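# Stock each low shelf with box, tape and sponge

## Task

Make sure every low shelf in the room ends up with exactly one cardboard box, one masking tape roll and one yellow sponge resting directly on its surface (not stacked on some other item). Take spares from the desk only to fill whatever is missing, and keep all unused spares on the desk. Items must stay put without the robot holding them. The robot must not topple or finish tilted. At the end, open the gripper and move the robot away.

## Robot and tools

ROBOT. A TidyBot++: a wheeled base 0.54 m long, 0.50 m wide and 0.38 m tall on four driven casters, carrying a single seven-joint arm with a two-finger gripper. The shoulder sits 0.12 m ahead of the base centre at 0.68 m height. Arm segments: upper arm 0.42 m, forearm 0.31 m, hand 0.31 m to the hand point. The arm begins folded with the hand aimed down, reaching up to 0.08 m beyond the base front and with the elbow as high as 1.15 m. A downward-pointing hand reaches at most about 0.94 m above the floor, and only near the base. Cameras: base_camera (fixed on the base, looking ahead) and wrist_camera (fisheye, looking along the hand).

FRAMES. Base frame: origin on the floor below the base centre, x forward, y left, z up. hand_pose is reported in it, for the point between the finger pads; its z axis runs out along the fingers and the fingers close along its y axis. The odometry frame is where the base frame was at scene start; base_odometry counts wheel rotation, so slipping shows up as travel. Heading runs -3.142 to 3.142, left positive. base_tilt is in degrees, positive when leaning forward or right.

execute_actions. Argument "actions" is a list holding one action or none (empty list only returns state and pictures). An action may contain:
- "base": exactly one relative move from where the base currently stands: {"translate_m": d} forward positive, {"strafe_m": d} left positive, both in metres, -2 to 2; or {"rotate_rad": d} in radians, counter-clockwise from above positive, -6.3 to 6.3. A move needing over 8.667 s at its top speed is rejected.
- "joints": absolute targets by name, radians. joint_1_rad (whole arm about vertical; positive is clockwise from above, opposite to rotate_rad), joint_3_rad, joint_5_rad, joint_7_rad accept any angle and take the short way round, so send steps under half a turn. joint_2_rad -2.249 to 2.249 (shoulder), joint_4_rad -2.579 to 2.579 (elbow), joint_6_rad -2.099 to 2.099 (wrist). gripper_pos 0 (open, about 85 mm gap) to 1 (closed, squeezing about 96-120 N per finger); gap is roughly 85 x (1 - gripper_pos) mm. With joint_7_rad at 1.57 and the hand down, the fingers open toward the robot's left and right.
- "speeds": optional caps for that action only: translate_m and strafe_m 0.05-0.5 m/s, rotate_rad 0.1-1.57 rad/s (the top of each range is the default).
Motions in one action start together. Any action is capped at 15 s. Unknown keys or out-of-range numbers reject the whole call. Omitted joints or base may keep pushing toward earlier targets. "cameras" picks images: base_camera, wrist_camera or all; omitted or null gives all, [] gives none.

PLANAR ARM MATH. With joint_1_rad = 0, joint_3_rad = 3.14 and joint_5_rad = 0 the arm moves in the base's x-z plane. Tilt from vertical (forward positive): upper arm = j2, forearm = j2 - j4, hand = j2 - j4 - j6. Hand point offset from shoulder: forward = sum of length x sin(tilt), up = sum of length x cos(tilt).

OTHER TOOLS. wait {seconds 0-10}: commands nothing and returns state and pictures. zoom_image {camera, region [x0,y0,x1,y1] in pixels, at most 504x504}: a closer look at that camera's latest full image (base_camera is 644x364, wrist_camera 644x476). read_manual {section "licences"}: licence text only. finished_scene {scene}: ends that scene for good; the goal must already hold.

RESULTS. base_status and joint_status report how each motion of the last accepted action ended: "done"; "off_target" (stopped short, maybe still pushing); "contact_stop"/"time_out" (target dropped, holds in place). For the base, "done" means the wheels turned the commanded amount, even if blocked or slipping. "joint command not followed" plus "cause:" means arm targets were withheld, usually to prevent self-collision; those joints read "not_followed" and may be retried later. on_its_own lists uncommanded changes. motor_effort is percent of maximum, bracketed value the peak. For the gripper at 1, "done" means nothing was grasped, "off_target" means an object stopped the fingers. "ARM HIT" flags a hard hit on the base or arm. Motor temperatures are listed per joint; MOTOR HOT appears from 60 °C, and at 75 °C an OVER-TEMPERATURE FAULT lets the arm sink, with joints marked limit_stop_at_motor_heat (resend targets). A stop reported in one result cancels the remaining movement calls in that reply.

ACCURACY. Friction and sag leave the hand a centimetre or more off; fix by sending each joint its last command plus (wanted - read). When holding something, never command the angles currently read. Odometry drifts a few centimetres and degrees over many moves. Trust images over hand_pose.

AVOID. Driving while the arm is snagged high (about 0.8 m or more) can tip the robot; pull the arm back or back away to right it. Sideways pushes on a raised hand can lift wheels. A blocked base keeps shoving hard. Torque above 104.5 N m (joints 1-4) or 51.3 N m (joints 5-7) freezes the arm for 10 s. Don't drop, slam or knock objects; keep fingertips (about 20 mm past the hand point) off floor and shelves; objects may get nudged occasionally, so check before finishing.

Each tool is called as name([rows], argument=value, ...), one row to a line, values as JSON.

## Session

execute_actions(actions=[])

Scene clock: 0.00 s.
Motor temperatures (°C, as the motors report them): [32 33 28 31 36 42 38]
base_odometry: x=+0.000 y=+0.000 heading=+0.000 (m, m, rad; odometry frame)
base_tilt: forward=-0.2 right=+0.6 (deg)
base_status: not commanded
joint_positions: joint_1_rad=+0.026 joint_2_rad=-0.359 joint_3_rad=+3.164 joint_4_rad=-2.561 joint_5_rad=+0.030 joint_6_rad=-0.841 joint_7_rad=+1.556 gripper_pos=+0.000
joint_status: not commanded
motor_effort: joint_1_rad=+0 joint_2_rad=+0 joint_3_rad=+0 joint_4_rad=+11 joint_5_rad=+1 joint_6_rad=-1 joint_7_rad=+0 (%)
hand_pose: x=+0.2556 y=-0.0111 z=+0.5805 quat_wxyz=(+0.009, +0.999, -0.021, +0.049) (m; base frame)
pictures: base_camera, wrist_camera
Images, in order (width x height): base_camera 644x364, wrist_camera 644x476.

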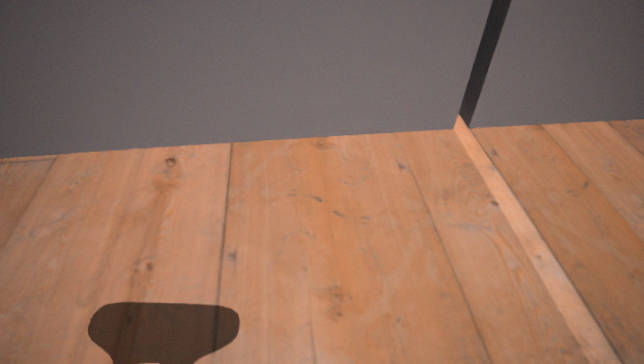

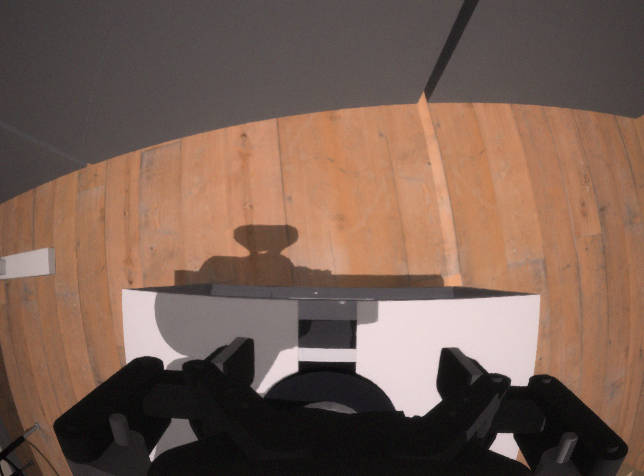

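execute_actions([
  {"joints":{"joint_2_rad":-0.8,"joint_4_rad":-1.9,"joint_6_rad":-0.85}},
], cameras=["wrist_camera"])

execute_actions([
  {"joints":{"joint_1_rad":-1.6}},
], cameras=["wrist_camera"])

execute_actions([
  {"joints":{"joint_1_rad":-3.14}},
], cameras=["wrist_camera"])

execute_actions([
  {"joints":{"joint_1_rad":1.6}},
], cameras=["wrist_camera"])

Scene clock: 6.47 s.
Motor temperatures (°C, as the motors report them): [32 33 28 32 36 42 38]
base_odometry: x=+0.000 y=+0.000 heading=+0.000 (m, m, rad; odometry frame)
base_tilt: forward=-0.2 right=+0.6 (deg)
base_status: not commanded
joint_positions: joint_1_rad=+0.026 joint_2_rad=-0.795 joint_3_rad=+3.164 joint_4_rad=-1.921 joint_5_rad=+0.030 joint_6_rad=-0.841 joint_7_rad=+1.556 gripper_pos=+0.000
joint_status: all done
motor_effort: joint_1_rad=+0(0) joint_2_rad=+6(8) joint_3_rad=+0(0) joint_4_rad=+21(22) joint_5_rad=+1(1) joint_6_rad=+9(9) joint_7_rad=+0(0) (%)
hand_pose: x=+0.3890 y=-0.0215 z=+0.9917 quat_wxyz=(+0.016, +0.832, -0.025, +0.554) (m; base frame)
pictures: wrist_camera
Images, in order (width x height): wrist_camera 644x476.

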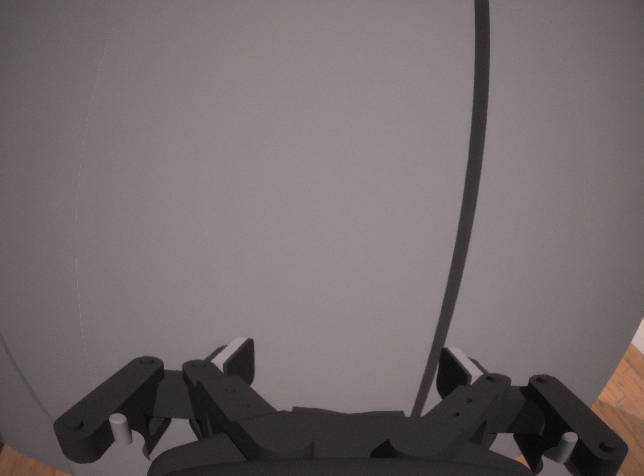

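Scene clock: 9.30 s.
Motor temperatures (°C, as the motors report them): [32 33 28 32 36 42 38]
base_odometry: x=+0.000 y=+0.000 heading=+0.000 (m, m, rad; odometry frame)
base_tilt: forward=-0.2 right=+0.6 (deg)
base_status: not commanded
joint_positions: joint_1_rad=-1.586 joint_2_rad=-0.795 joint_3_rad=+3.164 joint_4_rad=-1.921 joint_5_rad=+0.030 joint_6_rad=-0.841 joint_7_rad=+1.556 gripper_pos=+0.000
joint_status: all done
motor_effort: joint_1_rad=+0(0) joint_2_rad=+6(7) joint_3_rad=+0(0) joint_4_rad=+21(21) joint_5_rad=+1(1) joint_6_rad=+8(9) joint_7_rad=+1(0) (%)
hand_pose: x=+0.1296 y=+0.2707 z=+0.9917 quat_wxyz=(-0.389, +0.595, +0.583, +0.395) (m; base frame)
pictures: wrist_camera
Images, in order (width x height): wrist_camera 644x476.

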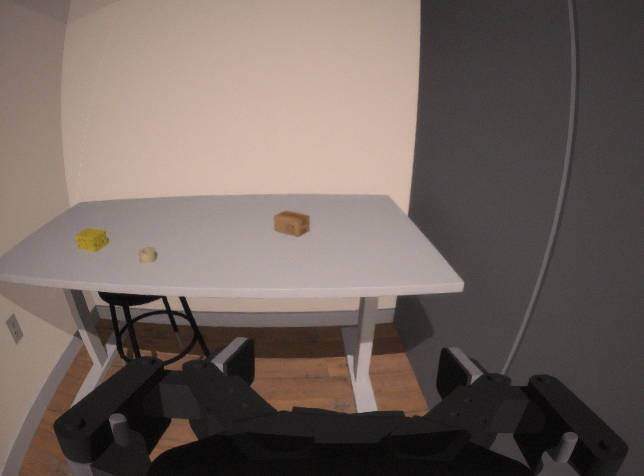

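Scene clock: 12.07 s.
Motor temperatures (°C, as the motors report them): [32 33 28 32 36 42 38]
base_odometry: x=+0.000 y=+0.000 heading=+0.000 (m, m, rad; odometry frame)
base_tilt: forward=-0.2 right=+0.6 (deg)
base_status: not commanded
joint_positions: joint_1_rad=-3.126 joint_2_rad=-0.795 joint_3_rad=+3.164 joint_4_rad=-1.921 joint_5_rad=+0.030 joint_6_rad=-0.841 joint_7_rad=+1.556 gripper_pos=+0.000
joint_status: all done
motor_effort: joint_1_rad=+0(0) joint_2_rad=+6(6) joint_3_rad=+0(0) joint_4_rad=+21(21) joint_5_rad=+1(2) joint_6_rad=+9(9) joint_7_rad=+1(1) (%)
hand_pose: x=-0.1512 y=+0.0189 z=+0.9917 quat_wxyz=(-0.554, +0.021, +0.832, +0.013) (m; base frame)
pictures: wrist_camera
Images, in order (width x height): wrist_camera 644x476.

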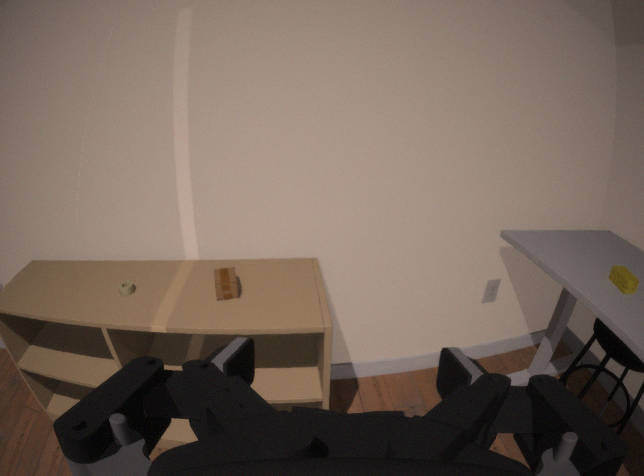

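Scene clock: 14.83 s.
Motor temperatures (°C, as the motors report them): [32 33 28 32 36 42 38]
base_odometry: x=+0.000 y=+0.000 heading=+0.000 (m, m, rad; odometry frame)
base_tilt: forward=-0.2 right=+0.6 (deg)
base_status: not commanded
joint_positions: joint_1_rad=-4.669 joint_2_rad=-0.795 joint_3_rad=+3.164 joint_4_rad=-1.921 joint_5_rad=+0.030 joint_6_rad=-0.841 joint_7_rad=+1.556 gripper_pos=+0.000
joint_status: all done
motor_effort: joint_1_rad=+0(1) joint_2_rad=+6(6) joint_3_rad=+0(0) joint_4_rad=+22(21) joint_5_rad=+1(1) joint_6_rad=+9(9) joint_7_rad=+1(1) (%)
hand_pose: x=+0.0926 y=-0.2696 z=+0.9917 quat_wxyz=(-0.406, -0.565, +0.611, -0.377) (m; base frame)
pictures: wrist_camera
Images, in order (width x height): wrist_camera 644x476.

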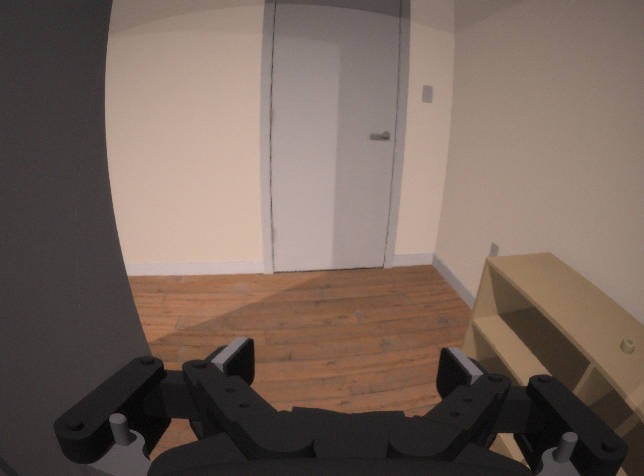

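execute_actions([
  {"base":{"rotate_rad":2.19},"joints":{"joint_1_rad":-6.3,"joint_6_rad":-1.2}},
])

execute_actions([
  {"base":{"translate_m":0.4}},
])

Scene clock: 28.70 s.
Motor temperatures (°C, as the motors report them): [32 33 28 32 36 42 38]
base_odometry: x=+0.000 y=+0.000 heading=+2.188 (m, m, rad; odometry frame)
base_tilt: forward=-0.2 right=+0.6 (deg)
base_status: done
joint_positions: joint_1_rad=-6.286 joint_2_rad=-0.795 joint_3_rad=+3.164 joint_4_rad=-1.921 joint_5_rad=+0.030 joint_6_rad=-1.165 joint_7_rad=+1.556 gripper_pos=+0.000
joint_status: all done
motor_effort: joint_1_rad=+0(0) joint_2_rad=+7(8) joint_3_rad=-1(1) joint_4_rad=+20(21) joint_5_rad=+1(2) joint_6_rad=+7(8) joint_7_rad=+1(1) (%)
hand_pose: x=+0.3363 y=-0.0135 z=+0.9065 quat_wxyz=(-0.007, -0.911, +0.016, -0.412) (m; base frame)
pictures: base_camera, wrist_camera
Images, in order (width x height): base_camera 644x364, wrist_camera 644x476.

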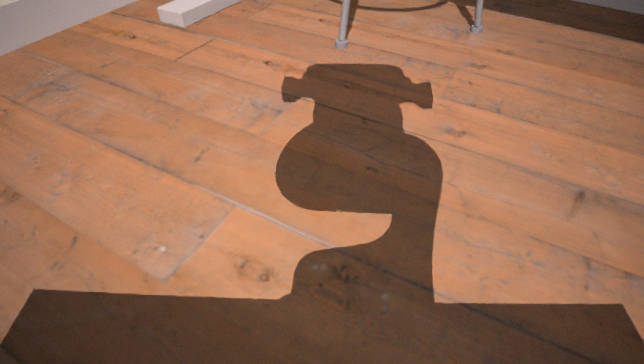

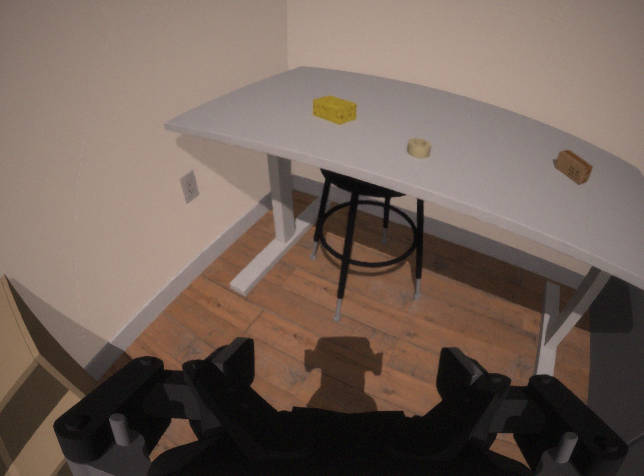

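Scene clock: 30.77 s.
Motor temperatures (°C, as the motors report them): [32 33 28 32 36 42 38]
base_odometry: x=-0.232 y=+0.326 heading=+2.189 (m, m, rad; odometry frame)
base_tilt: forward=-0.2 right=+0.6 (deg)
base_status: done
joint_positions: joint_1_rad=-6.286 joint_2_rad=-0.794 joint_3_rad=+3.164 joint_4_rad=-1.921 joint_5_rad=+0.030 joint_6_rad=-1.169 joint_7_rad=+1.556 gripper_pos=+0.000
joint_status: not commanded
motor_effort: joint_1_rad=+0(0) joint_2_rad=+7(10) joint_3_rad=+0(0) joint_4_rad=+20(21) joint_5_rad=+1(2) joint_6_rad=+7(8) joint_7_rad=+1(1) (%)
hand_pose: x=+0.3358 y=-0.0134 z=+0.9055 quat_wxyz=(-0.007, -0.912, +0.016, -0.410) (m; base frame)
pictures: base_camera, wrist_camera
Images, in order (width x height): base_camera 644x364, wrist_camera 644x476.

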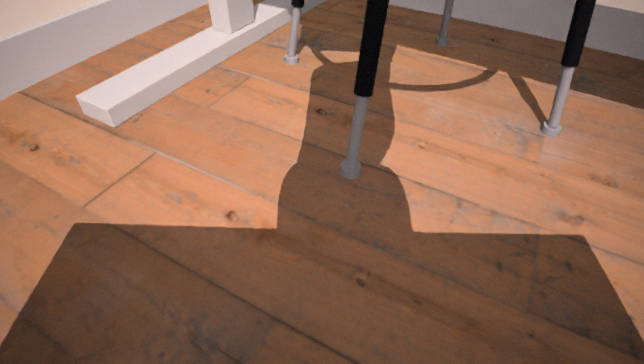

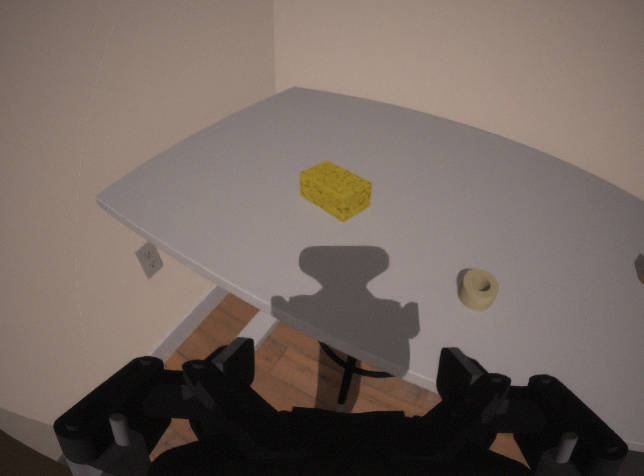

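execute_actions([
  {"base":{"translate_m":0.15},"speeds":{"translate_m":0.1},"joints":{"joint_2_rad":0.39,"joint_4_rad":-0.79,"joint_6_rad":-1.97,"joint_7_rad":2.52}},
])

Scene clock: 57.23 s.
Motor temperatures (°C, as the motors report them): [32 33 28 32 36 42 38]
base_odometry: x=-0.319 y=+0.448 heading=+2.190 (m, m, rad; odometry frame)
base_tilt: forward=-0.2 right=+0.6 (deg)
base_status: done
joint_positions: joint_1_rad=-6.286 joint_2_rad=+0.387 joint_3_rad=+3.164 joint_4_rad=-0.818 joint_5_rad=+0.030 joint_6_rad=-1.935 joint_7_rad=+2.488 gripper_pos=+0.000
joint_status: all done
motor_effort: joint_1_rad=+0(1) joint_2_rad=-28(30) joint_3_rad=+0(1) joint_4_rad=+17(21) joint_5_rad=+1(2) joint_6_rad=+0(8) joint_7_rad=+0(0) (%)
hand_pose: x=+0.5717 y=-0.0137 z=+0.8730 quat_wxyz=(-0.017, -0.903, -0.430, +0.007) (m; base frame)
pictures: base_camera, wrist_camera
Images, in order (width x height): base_camera 644x364, wrist_camera 644x476.

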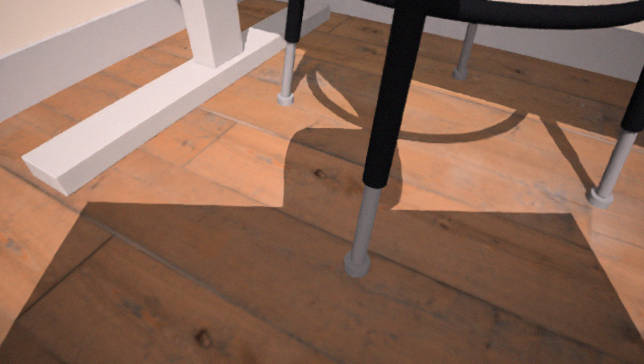

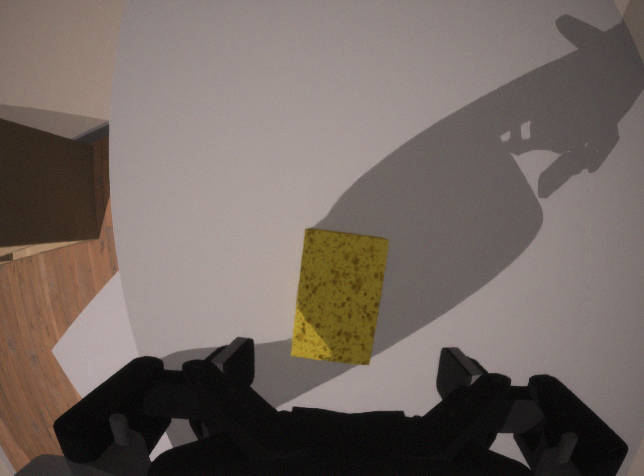

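execute_actions([
  {"joints":{"joint_2_rad":0.335,"joint_4_rad":-1.25,"joint_6_rad":-1.52,"joint_7_rad":2.38}},
], cameras=["wrist_camera"])

Scene clock: 62.83 s.
Motor temperatures (°C, as the motors report them): [32 34 28 32 36 42 38]
base_odometry: x=-0.319 y=+0.448 heading=+2.190 (m, m, rad; odometry frame)
base_tilt: forward=-0.2 right=+0.6 (deg)
base_status: not commanded
joint_positions: joint_1_rad=-6.286 joint_2_rad=+0.349 joint_3_rad=+3.164 joint_4_rad=-1.226 joint_5_rad=+0.030 joint_6_rad=-1.553 joint_7_rad=+2.413 gripper_pos=+0.000
joint_status: all done
motor_effort: joint_1_rad=+0(0) joint_2_rad=-28(30) joint_3_rad=-1(1) joint_4_rad=+18(18) joint_5_rad=+2(1) joint_6_rad=+0(1) joint_7_rad=+1(1) (%)
hand_pose: x=+0.5816 y=-0.0156 z=+0.7650 quat_wxyz=(-0.020, -0.916, -0.401, +0.001) (m; base frame)
pictures: wrist_camera
Images, in order (width x height): wrist_camera 644x476.

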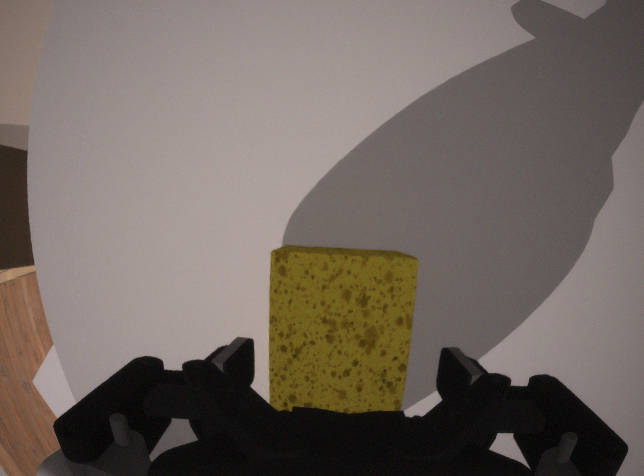

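execute_actions([
  {"joints":{"joint_4_rad":-1.31,"joint_6_rad":-1.46}},
], cameras=[])

execute_actions([
  {"joints":{"gripper_pos":1}},
], cameras=["wrist_camera"])

execute_actions([
  {"joints":{"joint_2_rad":-0.1,"joint_4_rad":-1.3,"joint_6_rad":-1.9}},
], cameras=["wrist_camera"])

Scene clock: 66.00 s.
Motor temperatures (°C, as the motors report them): [32 34 28 32 36 42 38]
base_odometry: x=-0.319 y=+0.448 heading=+2.190 (m, m, rad; odometry frame)
base_tilt: forward=-0.2 right=+0.6 (deg)
base_status: not commanded
joint_positions: joint_1_rad=-6.286 joint_2_rad=+0.344 joint_3_rad=+3.164 joint_4_rad=-1.288 joint_5_rad=+0.030 joint_6_rad=-1.493 joint_7_rad=+2.413 gripper_pos=+0.000
joint_status: all done
motor_effort: joint_1_rad=+0(0) joint_2_rad=-29(30) joint_3_rad=-1(0) joint_4_rad=+18(19) joint_5_rad=+1(1) joint_6_rad=+0(0) joint_7_rad=+1(0) (%)
hand_pose: x=+0.5799 y=-0.0157 z=+0.7474 quat_wxyz=(-0.020, -0.916, -0.402, +0.000) (m; base frame)
pictures: none
No camera images: the call's "cameras" was empty. Leave "cameras" out to get every camera's image.

Scene clock: 67.10 s.
Motor temperatures (°C, as the motors report them): [32 34 28 32 36 42 38]
base_odometry: x=-0.319 y=+0.448 heading=+2.190 (m, m, rad; odometry frame)
base_tilt: forward=-0.1 right=+0.6 (deg)
base_status: not commanded
joint_positions: joint_1_rad=-6.286 joint_2_rad=+0.334 joint_3_rad=+3.164 joint_4_rad=-1.291 joint_5_rad=+0.030 joint_6_rad=-1.492 joint_7_rad=+2.413 gripper_pos=+0.388
joint_status: gripper_pos off_target (ended at +0.388, target +1.000)
motor_effort: joint_1_rad=+0(1) joint_2_rad=-28(29) joint_3_rad=-1(0) joint_4_rad=+18(19) joint_5_rad=+1(2) joint_6_rad=+0(1) joint_7_rad=+1(0) (%)
hand_pose: x=+0.5783 y=-0.0156 z=+0.7513 quat_wxyz=(-0.022, -0.916, -0.402, -0.003) (m; base frame)
pictures: wrist_camera
Images, in order (width x height): wrist_camera 644x476.

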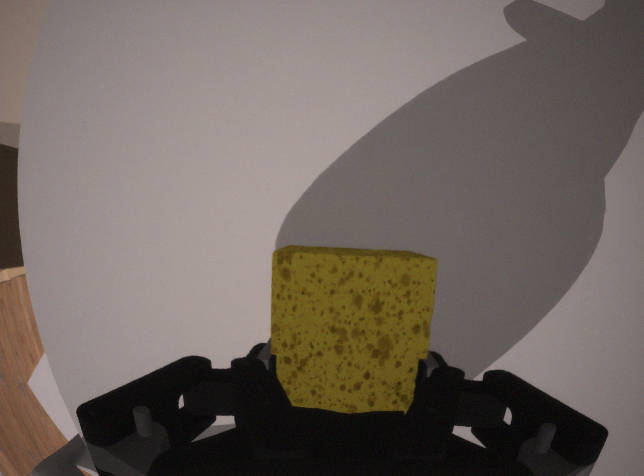

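Scene clock: 68.87 s.
Motor temperatures (°C, as the motors report them): [32 34 28 32 36 42 38]
base_odometry: x=-0.319 y=+0.448 heading=+2.190 (m, m, rad; odometry frame)
base_tilt: forward=-0.2 right=+0.6 (deg)
base_status: not commanded
joint_positions: joint_1_rad=-6.286 joint_2_rad=-0.104 joint_3_rad=+3.164 joint_4_rad=-1.291 joint_5_rad=+0.030 joint_6_rad=-1.871 joint_7_rad=+2.413 gripper_pos=+0.388
joint_status: all done
motor_effort: joint_1_rad=+0(0) joint_2_rad=-12(30) joint_3_rad=+0(0) joint_4_rad=+17(19) joint_5_rad=+1(1) joint_6_rad=+0(2) joint_7_rad=+0(0) (%)
hand_pose: x=+0.3929 y=-0.0132 z=+0.9077 quat_wxyz=(-0.029, -0.918, -0.395, -0.032) (m; base frame)
pictures: wrist_camera
Images, in order (width x height): wrist_camera 644x476.

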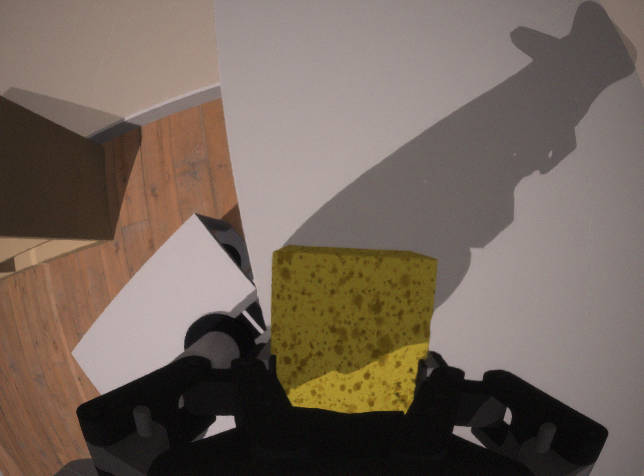

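execute_actions([
  {"base":{"translate_m":-0.7}},
], cameras=[])

execute_actions([
  {"base":{"rotate_rad":0.95},"joints":{"joint_7_rad":1.57,"joint_6_rad":-1.5}},
])

Scene clock: 73.90 s.
Motor temperatures (°C, as the motors report them): [32 34 28 32 36 42 38]
base_odometry: x=+0.088 y=-0.121 heading=+2.192 (m, m, rad; odometry frame)
base_tilt: forward=-0.2 right=+0.6 (deg)
base_status: done
joint_positions: joint_1_rad=-6.287 joint_2_rad=-0.101 joint_3_rad=+3.164 joint_4_rad=-1.291 joint_5_rad=+0.030 joint_6_rad=-1.871 joint_7_rad=+2.413 gripper_pos=+0.388
joint_status: not commanded
motor_effort: joint_1_rad=+0(2) joint_2_rad=-12(15) joint_3_rad=+0(2) joint_4_rad=+17(18) joint_5_rad=+1(0) joint_6_rad=+1(2) joint_7_rad=+1(0) (%)
hand_pose: x=+0.3934 y=-0.0130 z=+0.9069 quat_wxyz=(-0.028, -0.917, -0.396, -0.031) (m; base frame)
pictures: none
No camera images: the call's "cameras" was empty. Leave "cameras" out to get every camera's image.

Scene clock: 75.73 s.
Motor temperatures (°C, as the motors report them): [32 34 28 32 36 42 38]
base_odometry: x=+0.088 y=-0.121 heading=+3.140 (m, m, rad; odometry frame)
base_tilt: forward=-0.2 right=+0.6 (deg)
base_status: done
joint_positions: joint_1_rad=-6.294 joint_2_rad=-0.099 joint_3_rad=+3.160 joint_4_rad=-1.291 joint_5_rad=+0.030 joint_6_rad=-1.519 joint_7_rad=+1.582 gripper_pos=+0.388
joint_status: all done
motor_effort: joint_1_rad=+0(1) joint_2_rad=-14(16) joint_3_rad=+0(1) joint_4_rad=+19(19) joint_5_rad=+1(2) joint_6_rad=+4(4) joint_7_rad=+1(1) (%)
hand_pose: x=+0.4993 y=-0.0114 z=+0.9340 quat_wxyz=(-0.016, -0.977, +0.001, -0.213) (m; base frame)
pictures: base_camera, wrist_camera
Images, in order (width x height): base_camera 644x364, wrist_camera 644x476.

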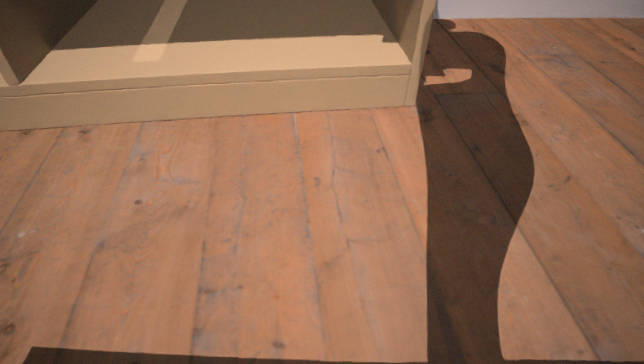

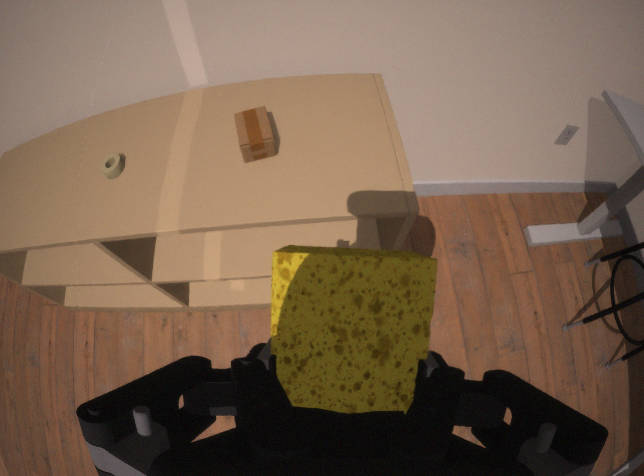

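execute_actions([
  {"base":{"translate_m":0.38}},
], cameras=[])

execute_actions([
  {"joints":{"joint_2_rad":0.24,"joint_4_rad":-1.6,"joint_6_rad":-1.29}},
])

Scene clock: 83.37 s.
Motor temperatures (°C, as the motors report them): [32 34 28 32 36 42 38]
base_odometry: x=-0.292 y=-0.121 heading=+3.141 (m, m, rad; odometry frame)
base_tilt: forward=-0.2 right=+0.6 (deg)
base_status: done
joint_positions: joint_1_rad=-6.294 joint_2_rad=-0.093 joint_3_rad=+3.160 joint_4_rad=-1.291 joint_5_rad=+0.030 joint_6_rad=-1.519 joint_7_rad=+1.582 gripper_pos=+0.388
joint_status: not commanded
motor_effort: joint_1_rad=+0(1) joint_2_rad=-14(17) joint_3_rad=+0(1) joint_4_rad=+19(21) joint_5_rad=+1(2) joint_6_rad=+4(5) joint_7_rad=+0(0) (%)
hand_pose: x=+0.5009 y=-0.0113 z=+0.9316 quat_wxyz=(-0.016, -0.977, +0.001, -0.210) (m; base frame)
pictures: none
No camera images: the call's "cameras" was empty. Leave "cameras" out to get every camera's image.

Scene clock: 85.03 s.
Motor temperatures (°C, as the motors report them): [32 34 28 32 36 42 38]
base_odometry: x=-0.292 y=-0.121 heading=+3.141 (m, m, rad; odometry frame)
base_tilt: forward=-0.2 right=+0.6 (deg)
base_status: not commanded
joint_positions: joint_1_rad=-6.294 joint_2_rad=+0.245 joint_3_rad=+3.160 joint_4_rad=-1.583 joint_5_rad=+0.030 joint_6_rad=-1.324 joint_7_rad=+1.582 gripper_pos=+0.388
joint_status: all done
motor_effort: joint_1_rad=+0(0) joint_2_rad=-25(28) joint_3_rad=-1(0) joint_4_rad=+17(20) joint_5_rad=+1(1) joint_6_rad=+0(3) joint_7_rad=+1(1) (%)
hand_pose: x=+0.5220 y=-0.0105 z=+0.6988 quat_wxyz=(-0.017, -1.000, -0.006, +0.005) (m; base frame)
pictures: base_camera, wrist_camera
Images, in order (width x height): base_camera 644x364, wrist_camera 644x476.

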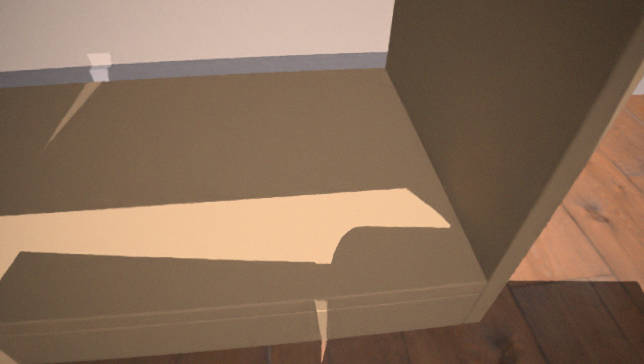

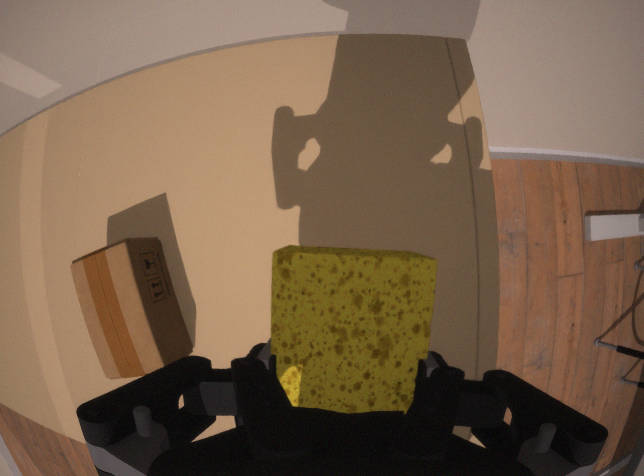

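execute_actions([
  {"joints":{"joint_2_rad":0.26,"joint_4_rad":-1.68,"joint_6_rad":-1.19}},
], cameras=["wrist_camera"])

execute_actions([
  {"joints":{"joint_2_rad":0.28,"joint_4_rad":-1.72,"joint_6_rad":-1.13}},
], cameras=["wrist_camera"])

Scene clock: 88.47 s.
Motor temperatures (°C, as the motors report them): [32 34 28 32 36 42 38]
base_odometry: x=-0.292 y=-0.121 heading=+3.141 (m, m, rad; odometry frame)
base_tilt: forward=-0.1 right=+0.6 (deg)
base_status: not commanded
joint_positions: joint_1_rad=-6.294 joint_2_rad=+0.254 joint_3_rad=+3.160 joint_4_rad=-1.659 joint_5_rad=+0.030 joint_6_rad=-1.222 joint_7_rad=+1.582 gripper_pos=+0.388
joint_status: all done
motor_effort: joint_1_rad=+0(0) joint_2_rad=-24(25) joint_3_rad=+0(0) joint_4_rad=+17(18) joint_5_rad=+1(1) joint_6_rad=+0(0) joint_7_rad=+0(1) (%)
hand_pose: x=+0.5228 y=-0.0104 z=+0.6722 quat_wxyz=(-0.016, -1.000, -0.007, -0.003) (m; base frame)
pictures: wrist_camera
Images, in order (width x height): wrist_camera 644x476.

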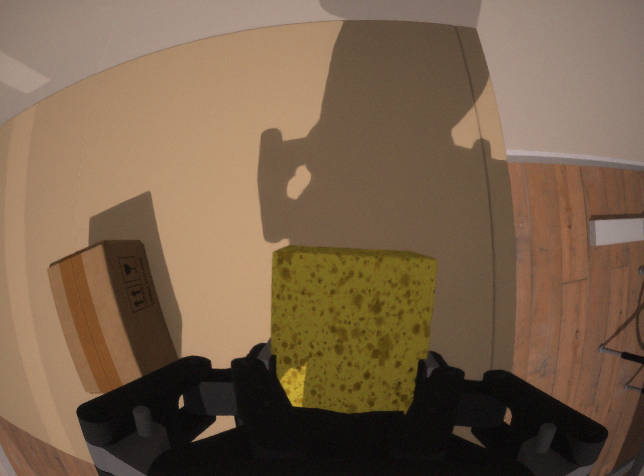

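Scene clock: 89.27 s.
Motor temperatures (°C, as the motors report them): [32 34 28 32 36 42 38]
base_odometry: x=-0.292 y=-0.121 heading=+3.141 (m, m, rad; odometry frame)
base_tilt: forward=-0.2 right=+0.6 (deg)
base_status: not commanded
joint_positions: joint_1_rad=-6.294 joint_2_rad=+0.272 joint_3_rad=+3.160 joint_4_rad=-1.698 joint_5_rad=+0.030 joint_6_rad=-1.162 joint_7_rad=+1.582 gripper_pos=+0.388
joint_status: all done
motor_effort: joint_1_rad=+0(0) joint_2_rad=-25(27) joint_3_rad=+0(1) joint_4_rad=+17(18) joint_5_rad=+1(2) joint_6_rad=+0(1) joint_7_rad=+1(0) (%)
hand_pose: x=+0.5250 y=-0.0102 z=+0.6536 quat_wxyz=(-0.016, -1.000, -0.008, -0.005) (m; base frame)
pictures: wrist_camera
Images, in order (width x height): wrist_camera 644x476.

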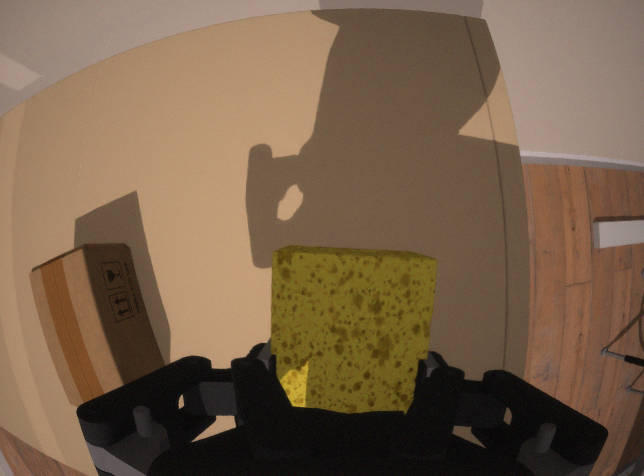

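execute_actions([
  {"joints":{"joint_2_rad":0.30,"joint_4_rad":-1.76,"joint_6_rad":-1.07}},
], cameras=[])

execute_actions([
  {"joints":{"joint_2_rad":0.315,"joint_4_rad":-1.785,"joint_6_rad":-1.03}},
], cameras=["wrist_camera"])

Scene clock: 92.63 s.
Motor temperatures (°C, as the motors report them): [32 34 28 32 36 42 38]
base_odometry: x=-0.292 y=-0.121 heading=+3.141 (m, m, rad; odometry frame)
base_tilt: forward=-0.2 right=+0.6 (deg)
base_status: not commanded
joint_positions: joint_1_rad=-6.294 joint_2_rad=+0.280 joint_3_rad=+3.160 joint_4_rad=-1.733 joint_5_rad=+0.030 joint_6_rad=-1.104 joint_7_rad=+1.582 gripper_pos=+0.388
joint_status: all done
motor_effort: joint_1_rad=+0(0) joint_2_rad=-21(25) joint_3_rad=-1(1) joint_4_rad=+14(16) joint_5_rad=+0(1) joint_6_rad=+1(3) joint_7_rad=+0(0) (%)
hand_pose: x=+0.5274 y=-0.0101 z=+0.6406 quat_wxyz=(-0.016, -1.000, -0.009, -0.012) (m; base frame)
pictures: none
No camera images: the call's "cameras" was empty. Leave "cameras" out to get every camera's image.

Scene clock: 93.37 s.
Motor temperatures (°C, as the motors report them): [32 34 28 32 36 42 38]
base_odometry: x=-0.292 y=-0.121 heading=+3.141 (m, m, rad; odometry frame)
base_tilt: forward=-0.2 right=+0.6 (deg)
base_status: not commanded
joint_positions: joint_1_rad=-6.294 joint_2_rad=+0.276 joint_3_rad=+3.160 joint_4_rad=-1.742 joint_5_rad=+0.030 joint_6_rad=-1.087 joint_7_rad=+1.582 gripper_pos=+0.388
joint_status: joint_2_rad off_target (ended at +0.276, target +0.315); joint_4_rad off_target (ended at -1.742, target -1.785); joint_6_rad off_target (ended at -1.087, target -1.030)
motor_effort: joint_1_rad=+0(0) joint_2_rad=-17(22) joint_3_rad=+0(1) joint_4_rad=+12(14) joint_5_rad=+1(1) joint_6_rad=+4(6) joint_7_rad=+0(1) (%)
hand_pose: x=+0.5287 y=-0.0100 z=+0.6398 quat_wxyz=(-0.016, -1.000, -0.009, -0.018) (m; base frame)
pictures: wrist_camera
Images, in order (width x height): wrist_camera 644x476.

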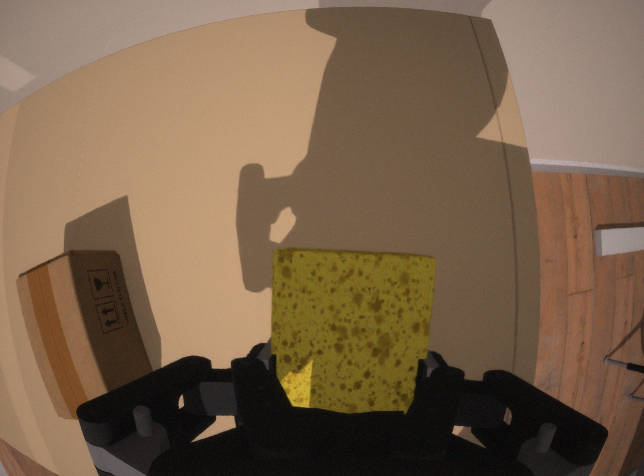

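Contact. Release, lift, then check behind the cabinet.

execute_actions([
  {"joints":{"joint_2_rad":0.27,"joint_4_rad":-1.74,"joint_6_rad":-1.09,"gripper_pos":0}},
], cameras=[])

execute_actions([
  {"joints":{"joint_2_rad":-0.1,"joint_4_rad":-1.5,"joint_6_rad":-1.5}},
], cameras=["wrist_camera"])

execute_actions([
  {"base":{"translate_m":-0.35},"joints":{"joint_2_rad":-0.8,"joint_4_rad":-1.9,"joint_6_rad":-0.85,"joint_1_rad":-8.4}},
], cameras=["wrist_camera"])

execute_actions([
  {"base":{"strafe_m":0.9},"joints":{"joint_1_rad":-8.9}},
], cameras=["wrist_camera"])

Scene clock: 99.77 s.
Motor temperatures (°C, as the motors report them): [32 34 28 32 36 42 38]
base_odometry: x=-0.292 y=-0.121 heading=+3.141 (m, m, rad; odometry frame)
base_tilt: forward=-0.1 right=+0.6 (deg)
base_status: not commanded
joint_positions: joint_1_rad=-6.294 joint_2_rad=+0.270 joint_3_rad=+3.160 joint_4_rad=-1.742 joint_5_rad=+0.030 joint_6_rad=-1.087 joint_7_rad=+1.582 gripper_pos=+0.000
joint_status: all done
motor_effort: joint_1_rad=+0(0) joint_2_rad=-25(25) joint_3_rad=+0(1) joint_4_rad=+16(17) joint_5_rad=+1(1) joint_6_rad=+1(5) joint_7_rad=+1(0) (%)
hand_pose: x=+0.5289 y=-0.0100 z=+0.6421 quat_wxyz=(-0.016, -1.000, -0.009, -0.021) (m; base frame)
pictures: none
No camera images: the call's "cameras" was empty. Leave "cameras" out to get every camera's image.

Scene clock: 101.43 s.
Motor temperatures (°C, as the motors report them): [32 34 28 32 36 42 38]
base_odometry: x=-0.292 y=-0.121 heading=+3.141 (m, m, rad; odometry frame)
base_tilt: forward=-0.2 right=+0.6 (deg)
base_status: not commanded
joint_positions: joint_1_rad=-6.294 joint_2_rad=-0.104 joint_3_rad=+3.160 joint_4_rad=-1.523 joint_5_rad=+0.030 joint_6_rad=-1.469 joint_7_rad=+1.582 gripper_pos=+0.000
joint_status: all done
motor_effort: joint_1_rad=+0(0) joint_2_rad=-14(27) joint_3_rad=-1(1) joint_4_rad=+19(20) joint_5_rad=+1(1) joint_6_rad=+2(3) joint_7_rad=+0(0) (%)
hand_pose: x=+0.4643 y=-0.0109 z=+0.8467 quat_wxyz=(-0.015, -0.992, -0.001, -0.126) (m; base frame)
pictures: wrist_camera
Images, in order (width x height): wrist_camera 644x476.

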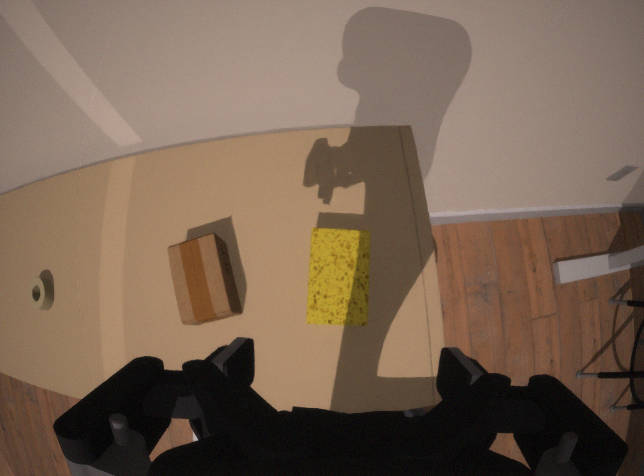

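Scene clock: 104.63 s.
Motor temperatures (°C, as the motors report them): [32 34 28 32 36 42 38]
base_odometry: x=+0.058 y=-0.121 heading=-3.141 (m, m, rad; odometry frame)
base_tilt: forward=-0.2 right=+0.6 (deg)
base_status: done
joint_positions: joint_1_rad=-8.386 joint_2_rad=-0.789 joint_3_rad=+3.161 joint_4_rad=-1.871 joint_5_rad=+0.030 joint_6_rad=-0.885 joint_7_rad=+1.582 gripper_pos=+0.000
joint_status: all done
motor_effort: joint_1_rad=+0(1) joint_2_rad=+6(17) joint_3_rad=+0(2) joint_4_rad=+22(21) joint_5_rad=+0(2) joint_6_rad=+9(8) joint_7_rad=+1(1) (%)
hand_pose: x=-0.0040 y=+0.2365 z=+1.0057 quat_wxyz=(+0.473, -0.416, -0.721, -0.289) (m; base frame)
pictures: wrist_camera
Images, in order (width x height): wrist_camera 644x476.

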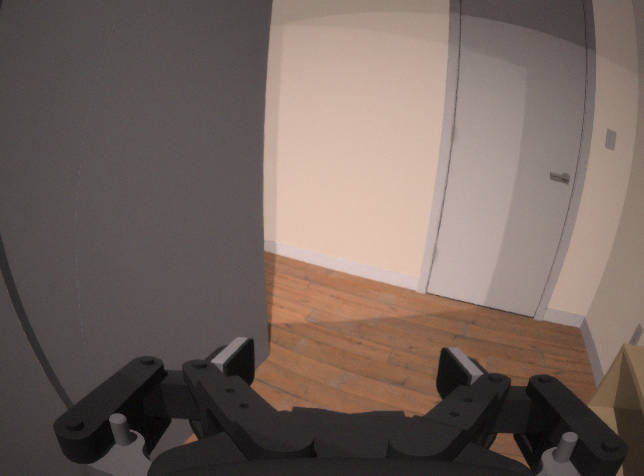

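Scene clock: 107.70 s.
Motor temperatures (°C, as the motors report them): [32 34 28 32 36 42 38]
base_odometry: x=+0.059 y=-1.021 heading=-3.141 (m, m, rad; odometry frame)
base_tilt: forward=-0.2 right=+0.6 (deg)
base_status: done
joint_positions: joint_1_rad=-8.887 joint_2_rad=-0.797 joint_3_rad=+3.161 joint_4_rad=-1.874 joint_5_rad=+0.030 joint_6_rad=-0.883 joint_7_rad=+1.582 gripper_pos=+0.000
joint_status: all done
motor_effort: joint_1_rad=+0(1) joint_2_rad=+6(9) joint_3_rad=+0(2) joint_4_rad=+21(22) joint_5_rad=+1(2) joint_6_rad=+9(9) joint_7_rad=+1(0) (%)
hand_pose: x=-0.1004 y=+0.1473 z=+1.0070 quat_wxyz=(+0.532, -0.224, -0.800, -0.164) (m; base frame)
pictures: wrist_camera
Images, in order (width x height): wrist_camera 644x476.

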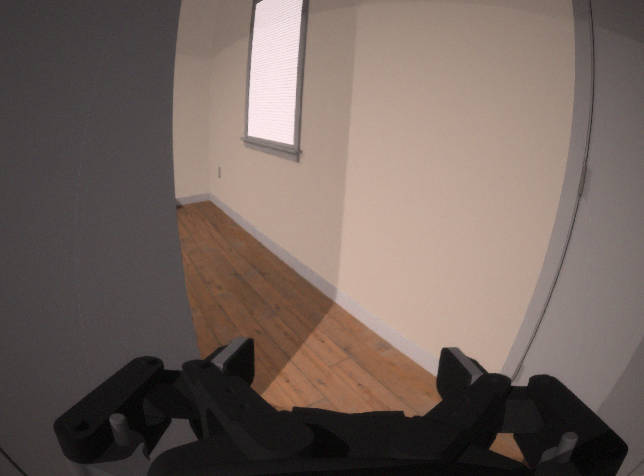

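execute_actions([
  {"base":{"strafe_m":0.58},"joints":{"joint_1_rad":-9.42}},
], cameras=["wrist_camera"])

execute_actions([
  {"base":{"rotate_rad":3.14},"joints":{"joint_1_rad":-6.4}},
])

Scene clock: 112.53 s.
Motor temperatures (°C, as the motors report them): [32 34 28 32 36 42 38]
base_odometry: x=+0.060 y=-1.601 heading=-3.140 (m, m, rad; odometry frame)
base_tilt: forward=-0.2 right=+0.6 (deg)
base_status: done
joint_positions: joint_1_rad=-9.409 joint_2_rad=-0.798 joint_3_rad=+3.162 joint_4_rad=-1.874 joint_5_rad=+0.030 joint_6_rad=-0.883 joint_7_rad=+1.582 gripper_pos=+0.000
joint_status: all done
motor_effort: joint_1_rad=+0(2) joint_2_rad=+7(9) joint_3_rad=+0(2) joint_4_rad=+21(22) joint_5_rad=+1(2) joint_6_rad=+9(9) joint_7_rad=+1(1) (%)
hand_pose: x=-0.1443 y=+0.0185 z=+1.0073 quat_wxyz=(+0.557, -0.010, -0.830, -0.021) (m; base frame)
pictures: wrist_camera
Images, in order (width x height): wrist_camera 644x476.

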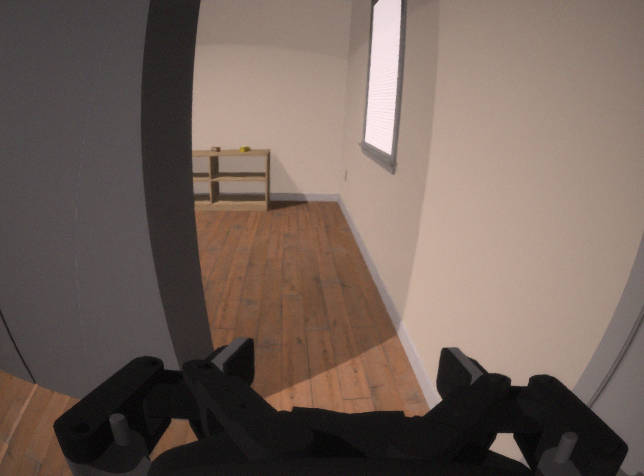

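Scene clock: 116.37 s.
Motor temperatures (°C, as the motors report them): [32 34 28 32 36 42 38]
base_odometry: x=+0.060 y=-1.601 heading=-0.003 (m, m, rad; odometry frame)
base_tilt: forward=-0.2 right=+0.6 (deg)
base_status: done
joint_positions: joint_1_rad=-6.414 joint_2_rad=-0.798 joint_3_rad=+3.162 joint_4_rad=-1.874 joint_5_rad=+0.030 joint_6_rad=-0.883 joint_7_rad=+1.582 gripper_pos=+0.000
joint_status: all done
motor_effort: joint_1_rad=+0(1) joint_2_rad=+7(9) joint_3_rad=+0(0) joint_4_rad=+21(22) joint_5_rad=+1(2) joint_6_rad=+9(9) joint_7_rad=+0(0) (%)
hand_pose: x=+0.3822 y=+0.0204 z=+1.0072 quat_wxyz=(+0.020, -0.829, -0.051, -0.557) (m; base frame)
pictures: base_camera, wrist_camera
Images, in order (width x height): base_camera 644x364, wrist_camera 644x476.

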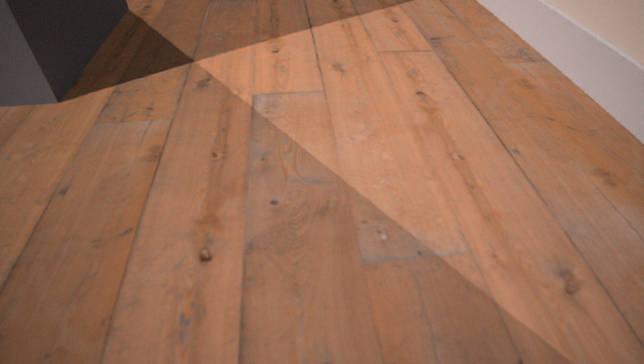

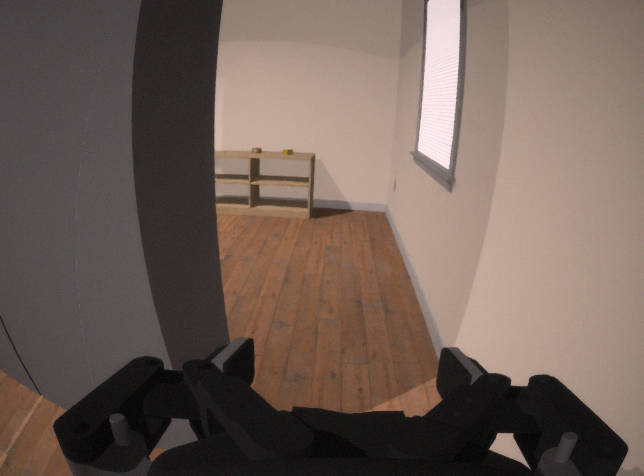

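execute_actions([
  {"base":{"translate_m":1.2},"joints":{"joint_1_rad":-7.1}},
], cameras=["wrist_camera"])

Scene clock: 121.93 s.
Motor temperatures (°C, as the motors report them): [32 34 28 32 36 42 38]
base_odometry: x=+1.260 y=-1.601 heading=-0.001 (m, m, rad; odometry frame)
base_tilt: forward=-0.2 right=+0.6 (deg)
base_status: done
joint_positions: joint_1_rad=-7.086 joint_2_rad=-0.800 joint_3_rad=+3.162 joint_4_rad=-1.875 joint_5_rad=+0.030 joint_6_rad=-0.882 joint_7_rad=+1.582 gripper_pos=+0.000
joint_status: all done
motor_effort: joint_1_rad=+0(1) joint_2_rad=+6(10) joint_3_rad=+0(1) joint_4_rad=+21(22) joint_5_rad=+1(1) joint_6_rad=+8(9) joint_7_rad=+1(1) (%)
hand_pose: x=+0.3118 y=+0.1792 z=+1.0076 quat_wxyz=(+0.203, -0.765, -0.321, -0.520) (m; base frame)
pictures: wrist_camera
Images, in order (width x height): wrist_camera 644x476.

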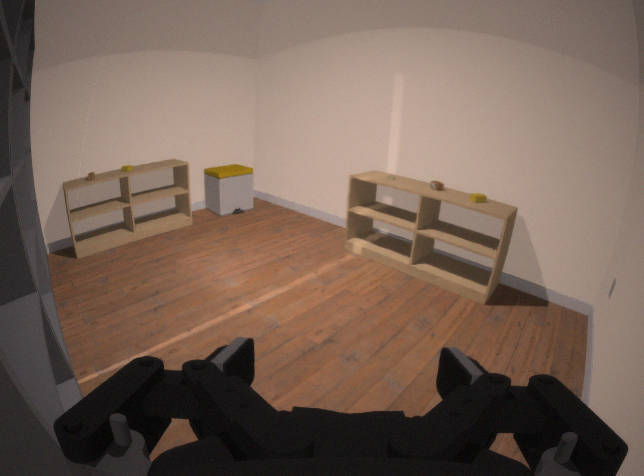

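zoom_image(camera="wrist_camera", region=[50, 140, 290, 260])

zoom_image(camera="wrist_camera", region=[330, 150, 530, 250])

Region (50, 140, 290, 260) of wrist_camera's 644x476 image, scaled by 2.100.

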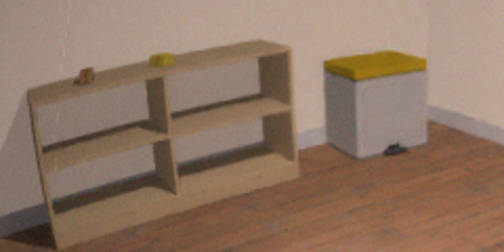

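Region (330, 150, 530, 250) of wrist_camera's 644x476 image, scaled by 2.520.

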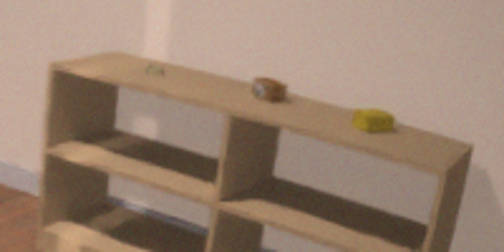

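execute_actions([
  {"base":{"translate_m":-1.26},"joints":{"joint_1_rad":-6.6}},
], cameras=[])

execute_actions([
  {"base":{"rotate_rad":1.7}},
], cameras=[])

execute_actions([
  {"base":{"translate_m":1.9},"joints":{"joint_1_rad":-6.45,"joint_6_rad":-1.3}},
])

Scene clock: 137.07 s.
Motor temperatures (°C, as the motors report them): [32 34 28 32 36 42 38]
base_odometry: x=+0.000 y=-1.603 heading=+0.000 (m, m, rad; odometry frame)
base_tilt: forward=-0.2 right=+0.6 (deg)
base_status: done
joint_positions: joint_1_rad=-6.614 joint_2_rad=-0.801 joint_3_rad=+3.162 joint_4_rad=-1.876 joint_5_rad=+0.030 joint_6_rad=-0.881 joint_7_rad=+1.582 gripper_pos=+0.000
joint_status: all done
motor_effort: joint_1_rad=+0(1) joint_2_rad=+6(10) joint_3_rad=-1(2) joint_4_rad=+21(22) joint_5_rad=+1(2) joint_6_rad=+9(9) joint_7_rad=+1(1) (%)
hand_pose: x=+0.3724 y=+0.0717 z=+1.0073 quat_wxyz=(+0.076, -0.819, -0.133, -0.553) (m; base frame)
pictures: none
No camera images: the call's "cameras" was empty. Leave "cameras" out to get every camera's image.

Scene clock: 139.43 s.
Motor temperatures (°C, as the motors report them): [32 34 28 32 36 42 38]
base_odometry: x=+0.000 y=-1.603 heading=+1.698 (m, m, rad; odometry frame)
base_tilt: forward=-0.2 right=+0.6 (deg)
base_status: done
joint_positions: joint_1_rad=-6.613 joint_2_rad=-0.801 joint_3_rad=+3.162 joint_4_rad=-1.876 joint_5_rad=+0.030 joint_6_rad=-0.881 joint_7_rad=+1.582 gripper_pos=+0.000
joint_status: not commanded
motor_effort: joint_1_rad=+0(1) joint_2_rad=+7(7) joint_3_rad=+0(2) joint_4_rad=+21(22) joint_5_rad=+1(0) joint_6_rad=+9(9) joint_7_rad=+1(0) (%)
hand_pose: x=+0.3724 y=+0.0715 z=+1.0073 quat_wxyz=(+0.076, -0.819, -0.132, -0.553) (m; base frame)
pictures: none
No camera images: the call's "cameras" was empty. Leave "cameras" out to get every camera's image.

Scene clock: 144.57 s.
Motor temperatures (°C, as the motors report them): [32 34 28 32 36 42 38]
base_odometry: x=-0.245 y=+0.282 heading=+1.699 (m, m, rad; odometry frame)
base_tilt: forward=-0.2 right=+0.6 (deg)
base_status: done
joint_positions: joint_1_rad=-6.463 joint_2_rad=-0.800 joint_3_rad=+3.162 joint_4_rad=-1.880 joint_5_rad=+0.030 joint_6_rad=-1.281 joint_7_rad=+1.582 gripper_pos=+0.000
joint_status: all done
motor_effort: joint_1_rad=+0(0) joint_2_rad=+7(10) joint_3_rad=-1(1) joint_4_rad=+20(22) joint_5_rad=+1(2) joint_6_rad=+7(8) joint_7_rad=+1(1) (%)
hand_pose: x=+0.3129 y=+0.0214 z=+0.9020 quat_wxyz=(+0.021, -0.922, -0.078, -0.380) (m; base frame)
pictures: base_camera, wrist_camera
Images, in order (width x height): base_camera 644x364, wrist_camera 644x476.

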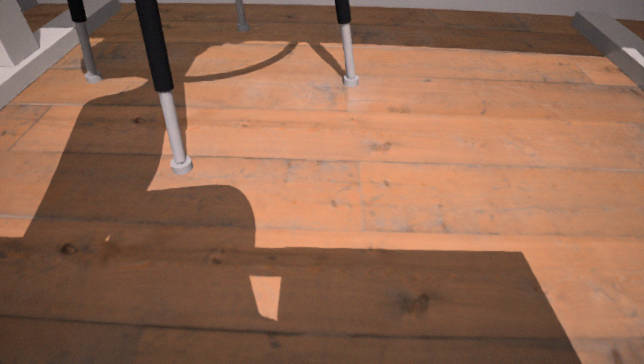

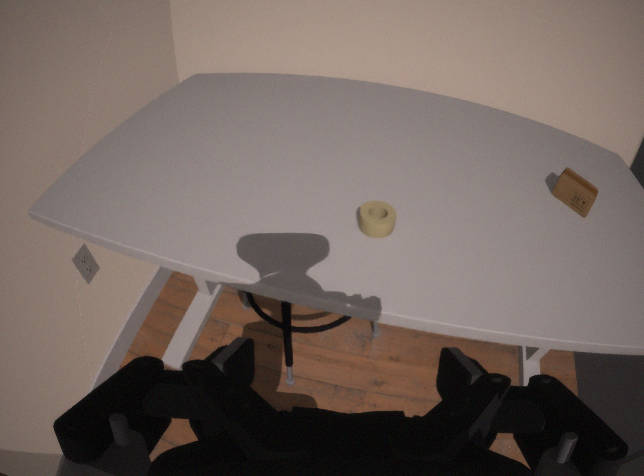

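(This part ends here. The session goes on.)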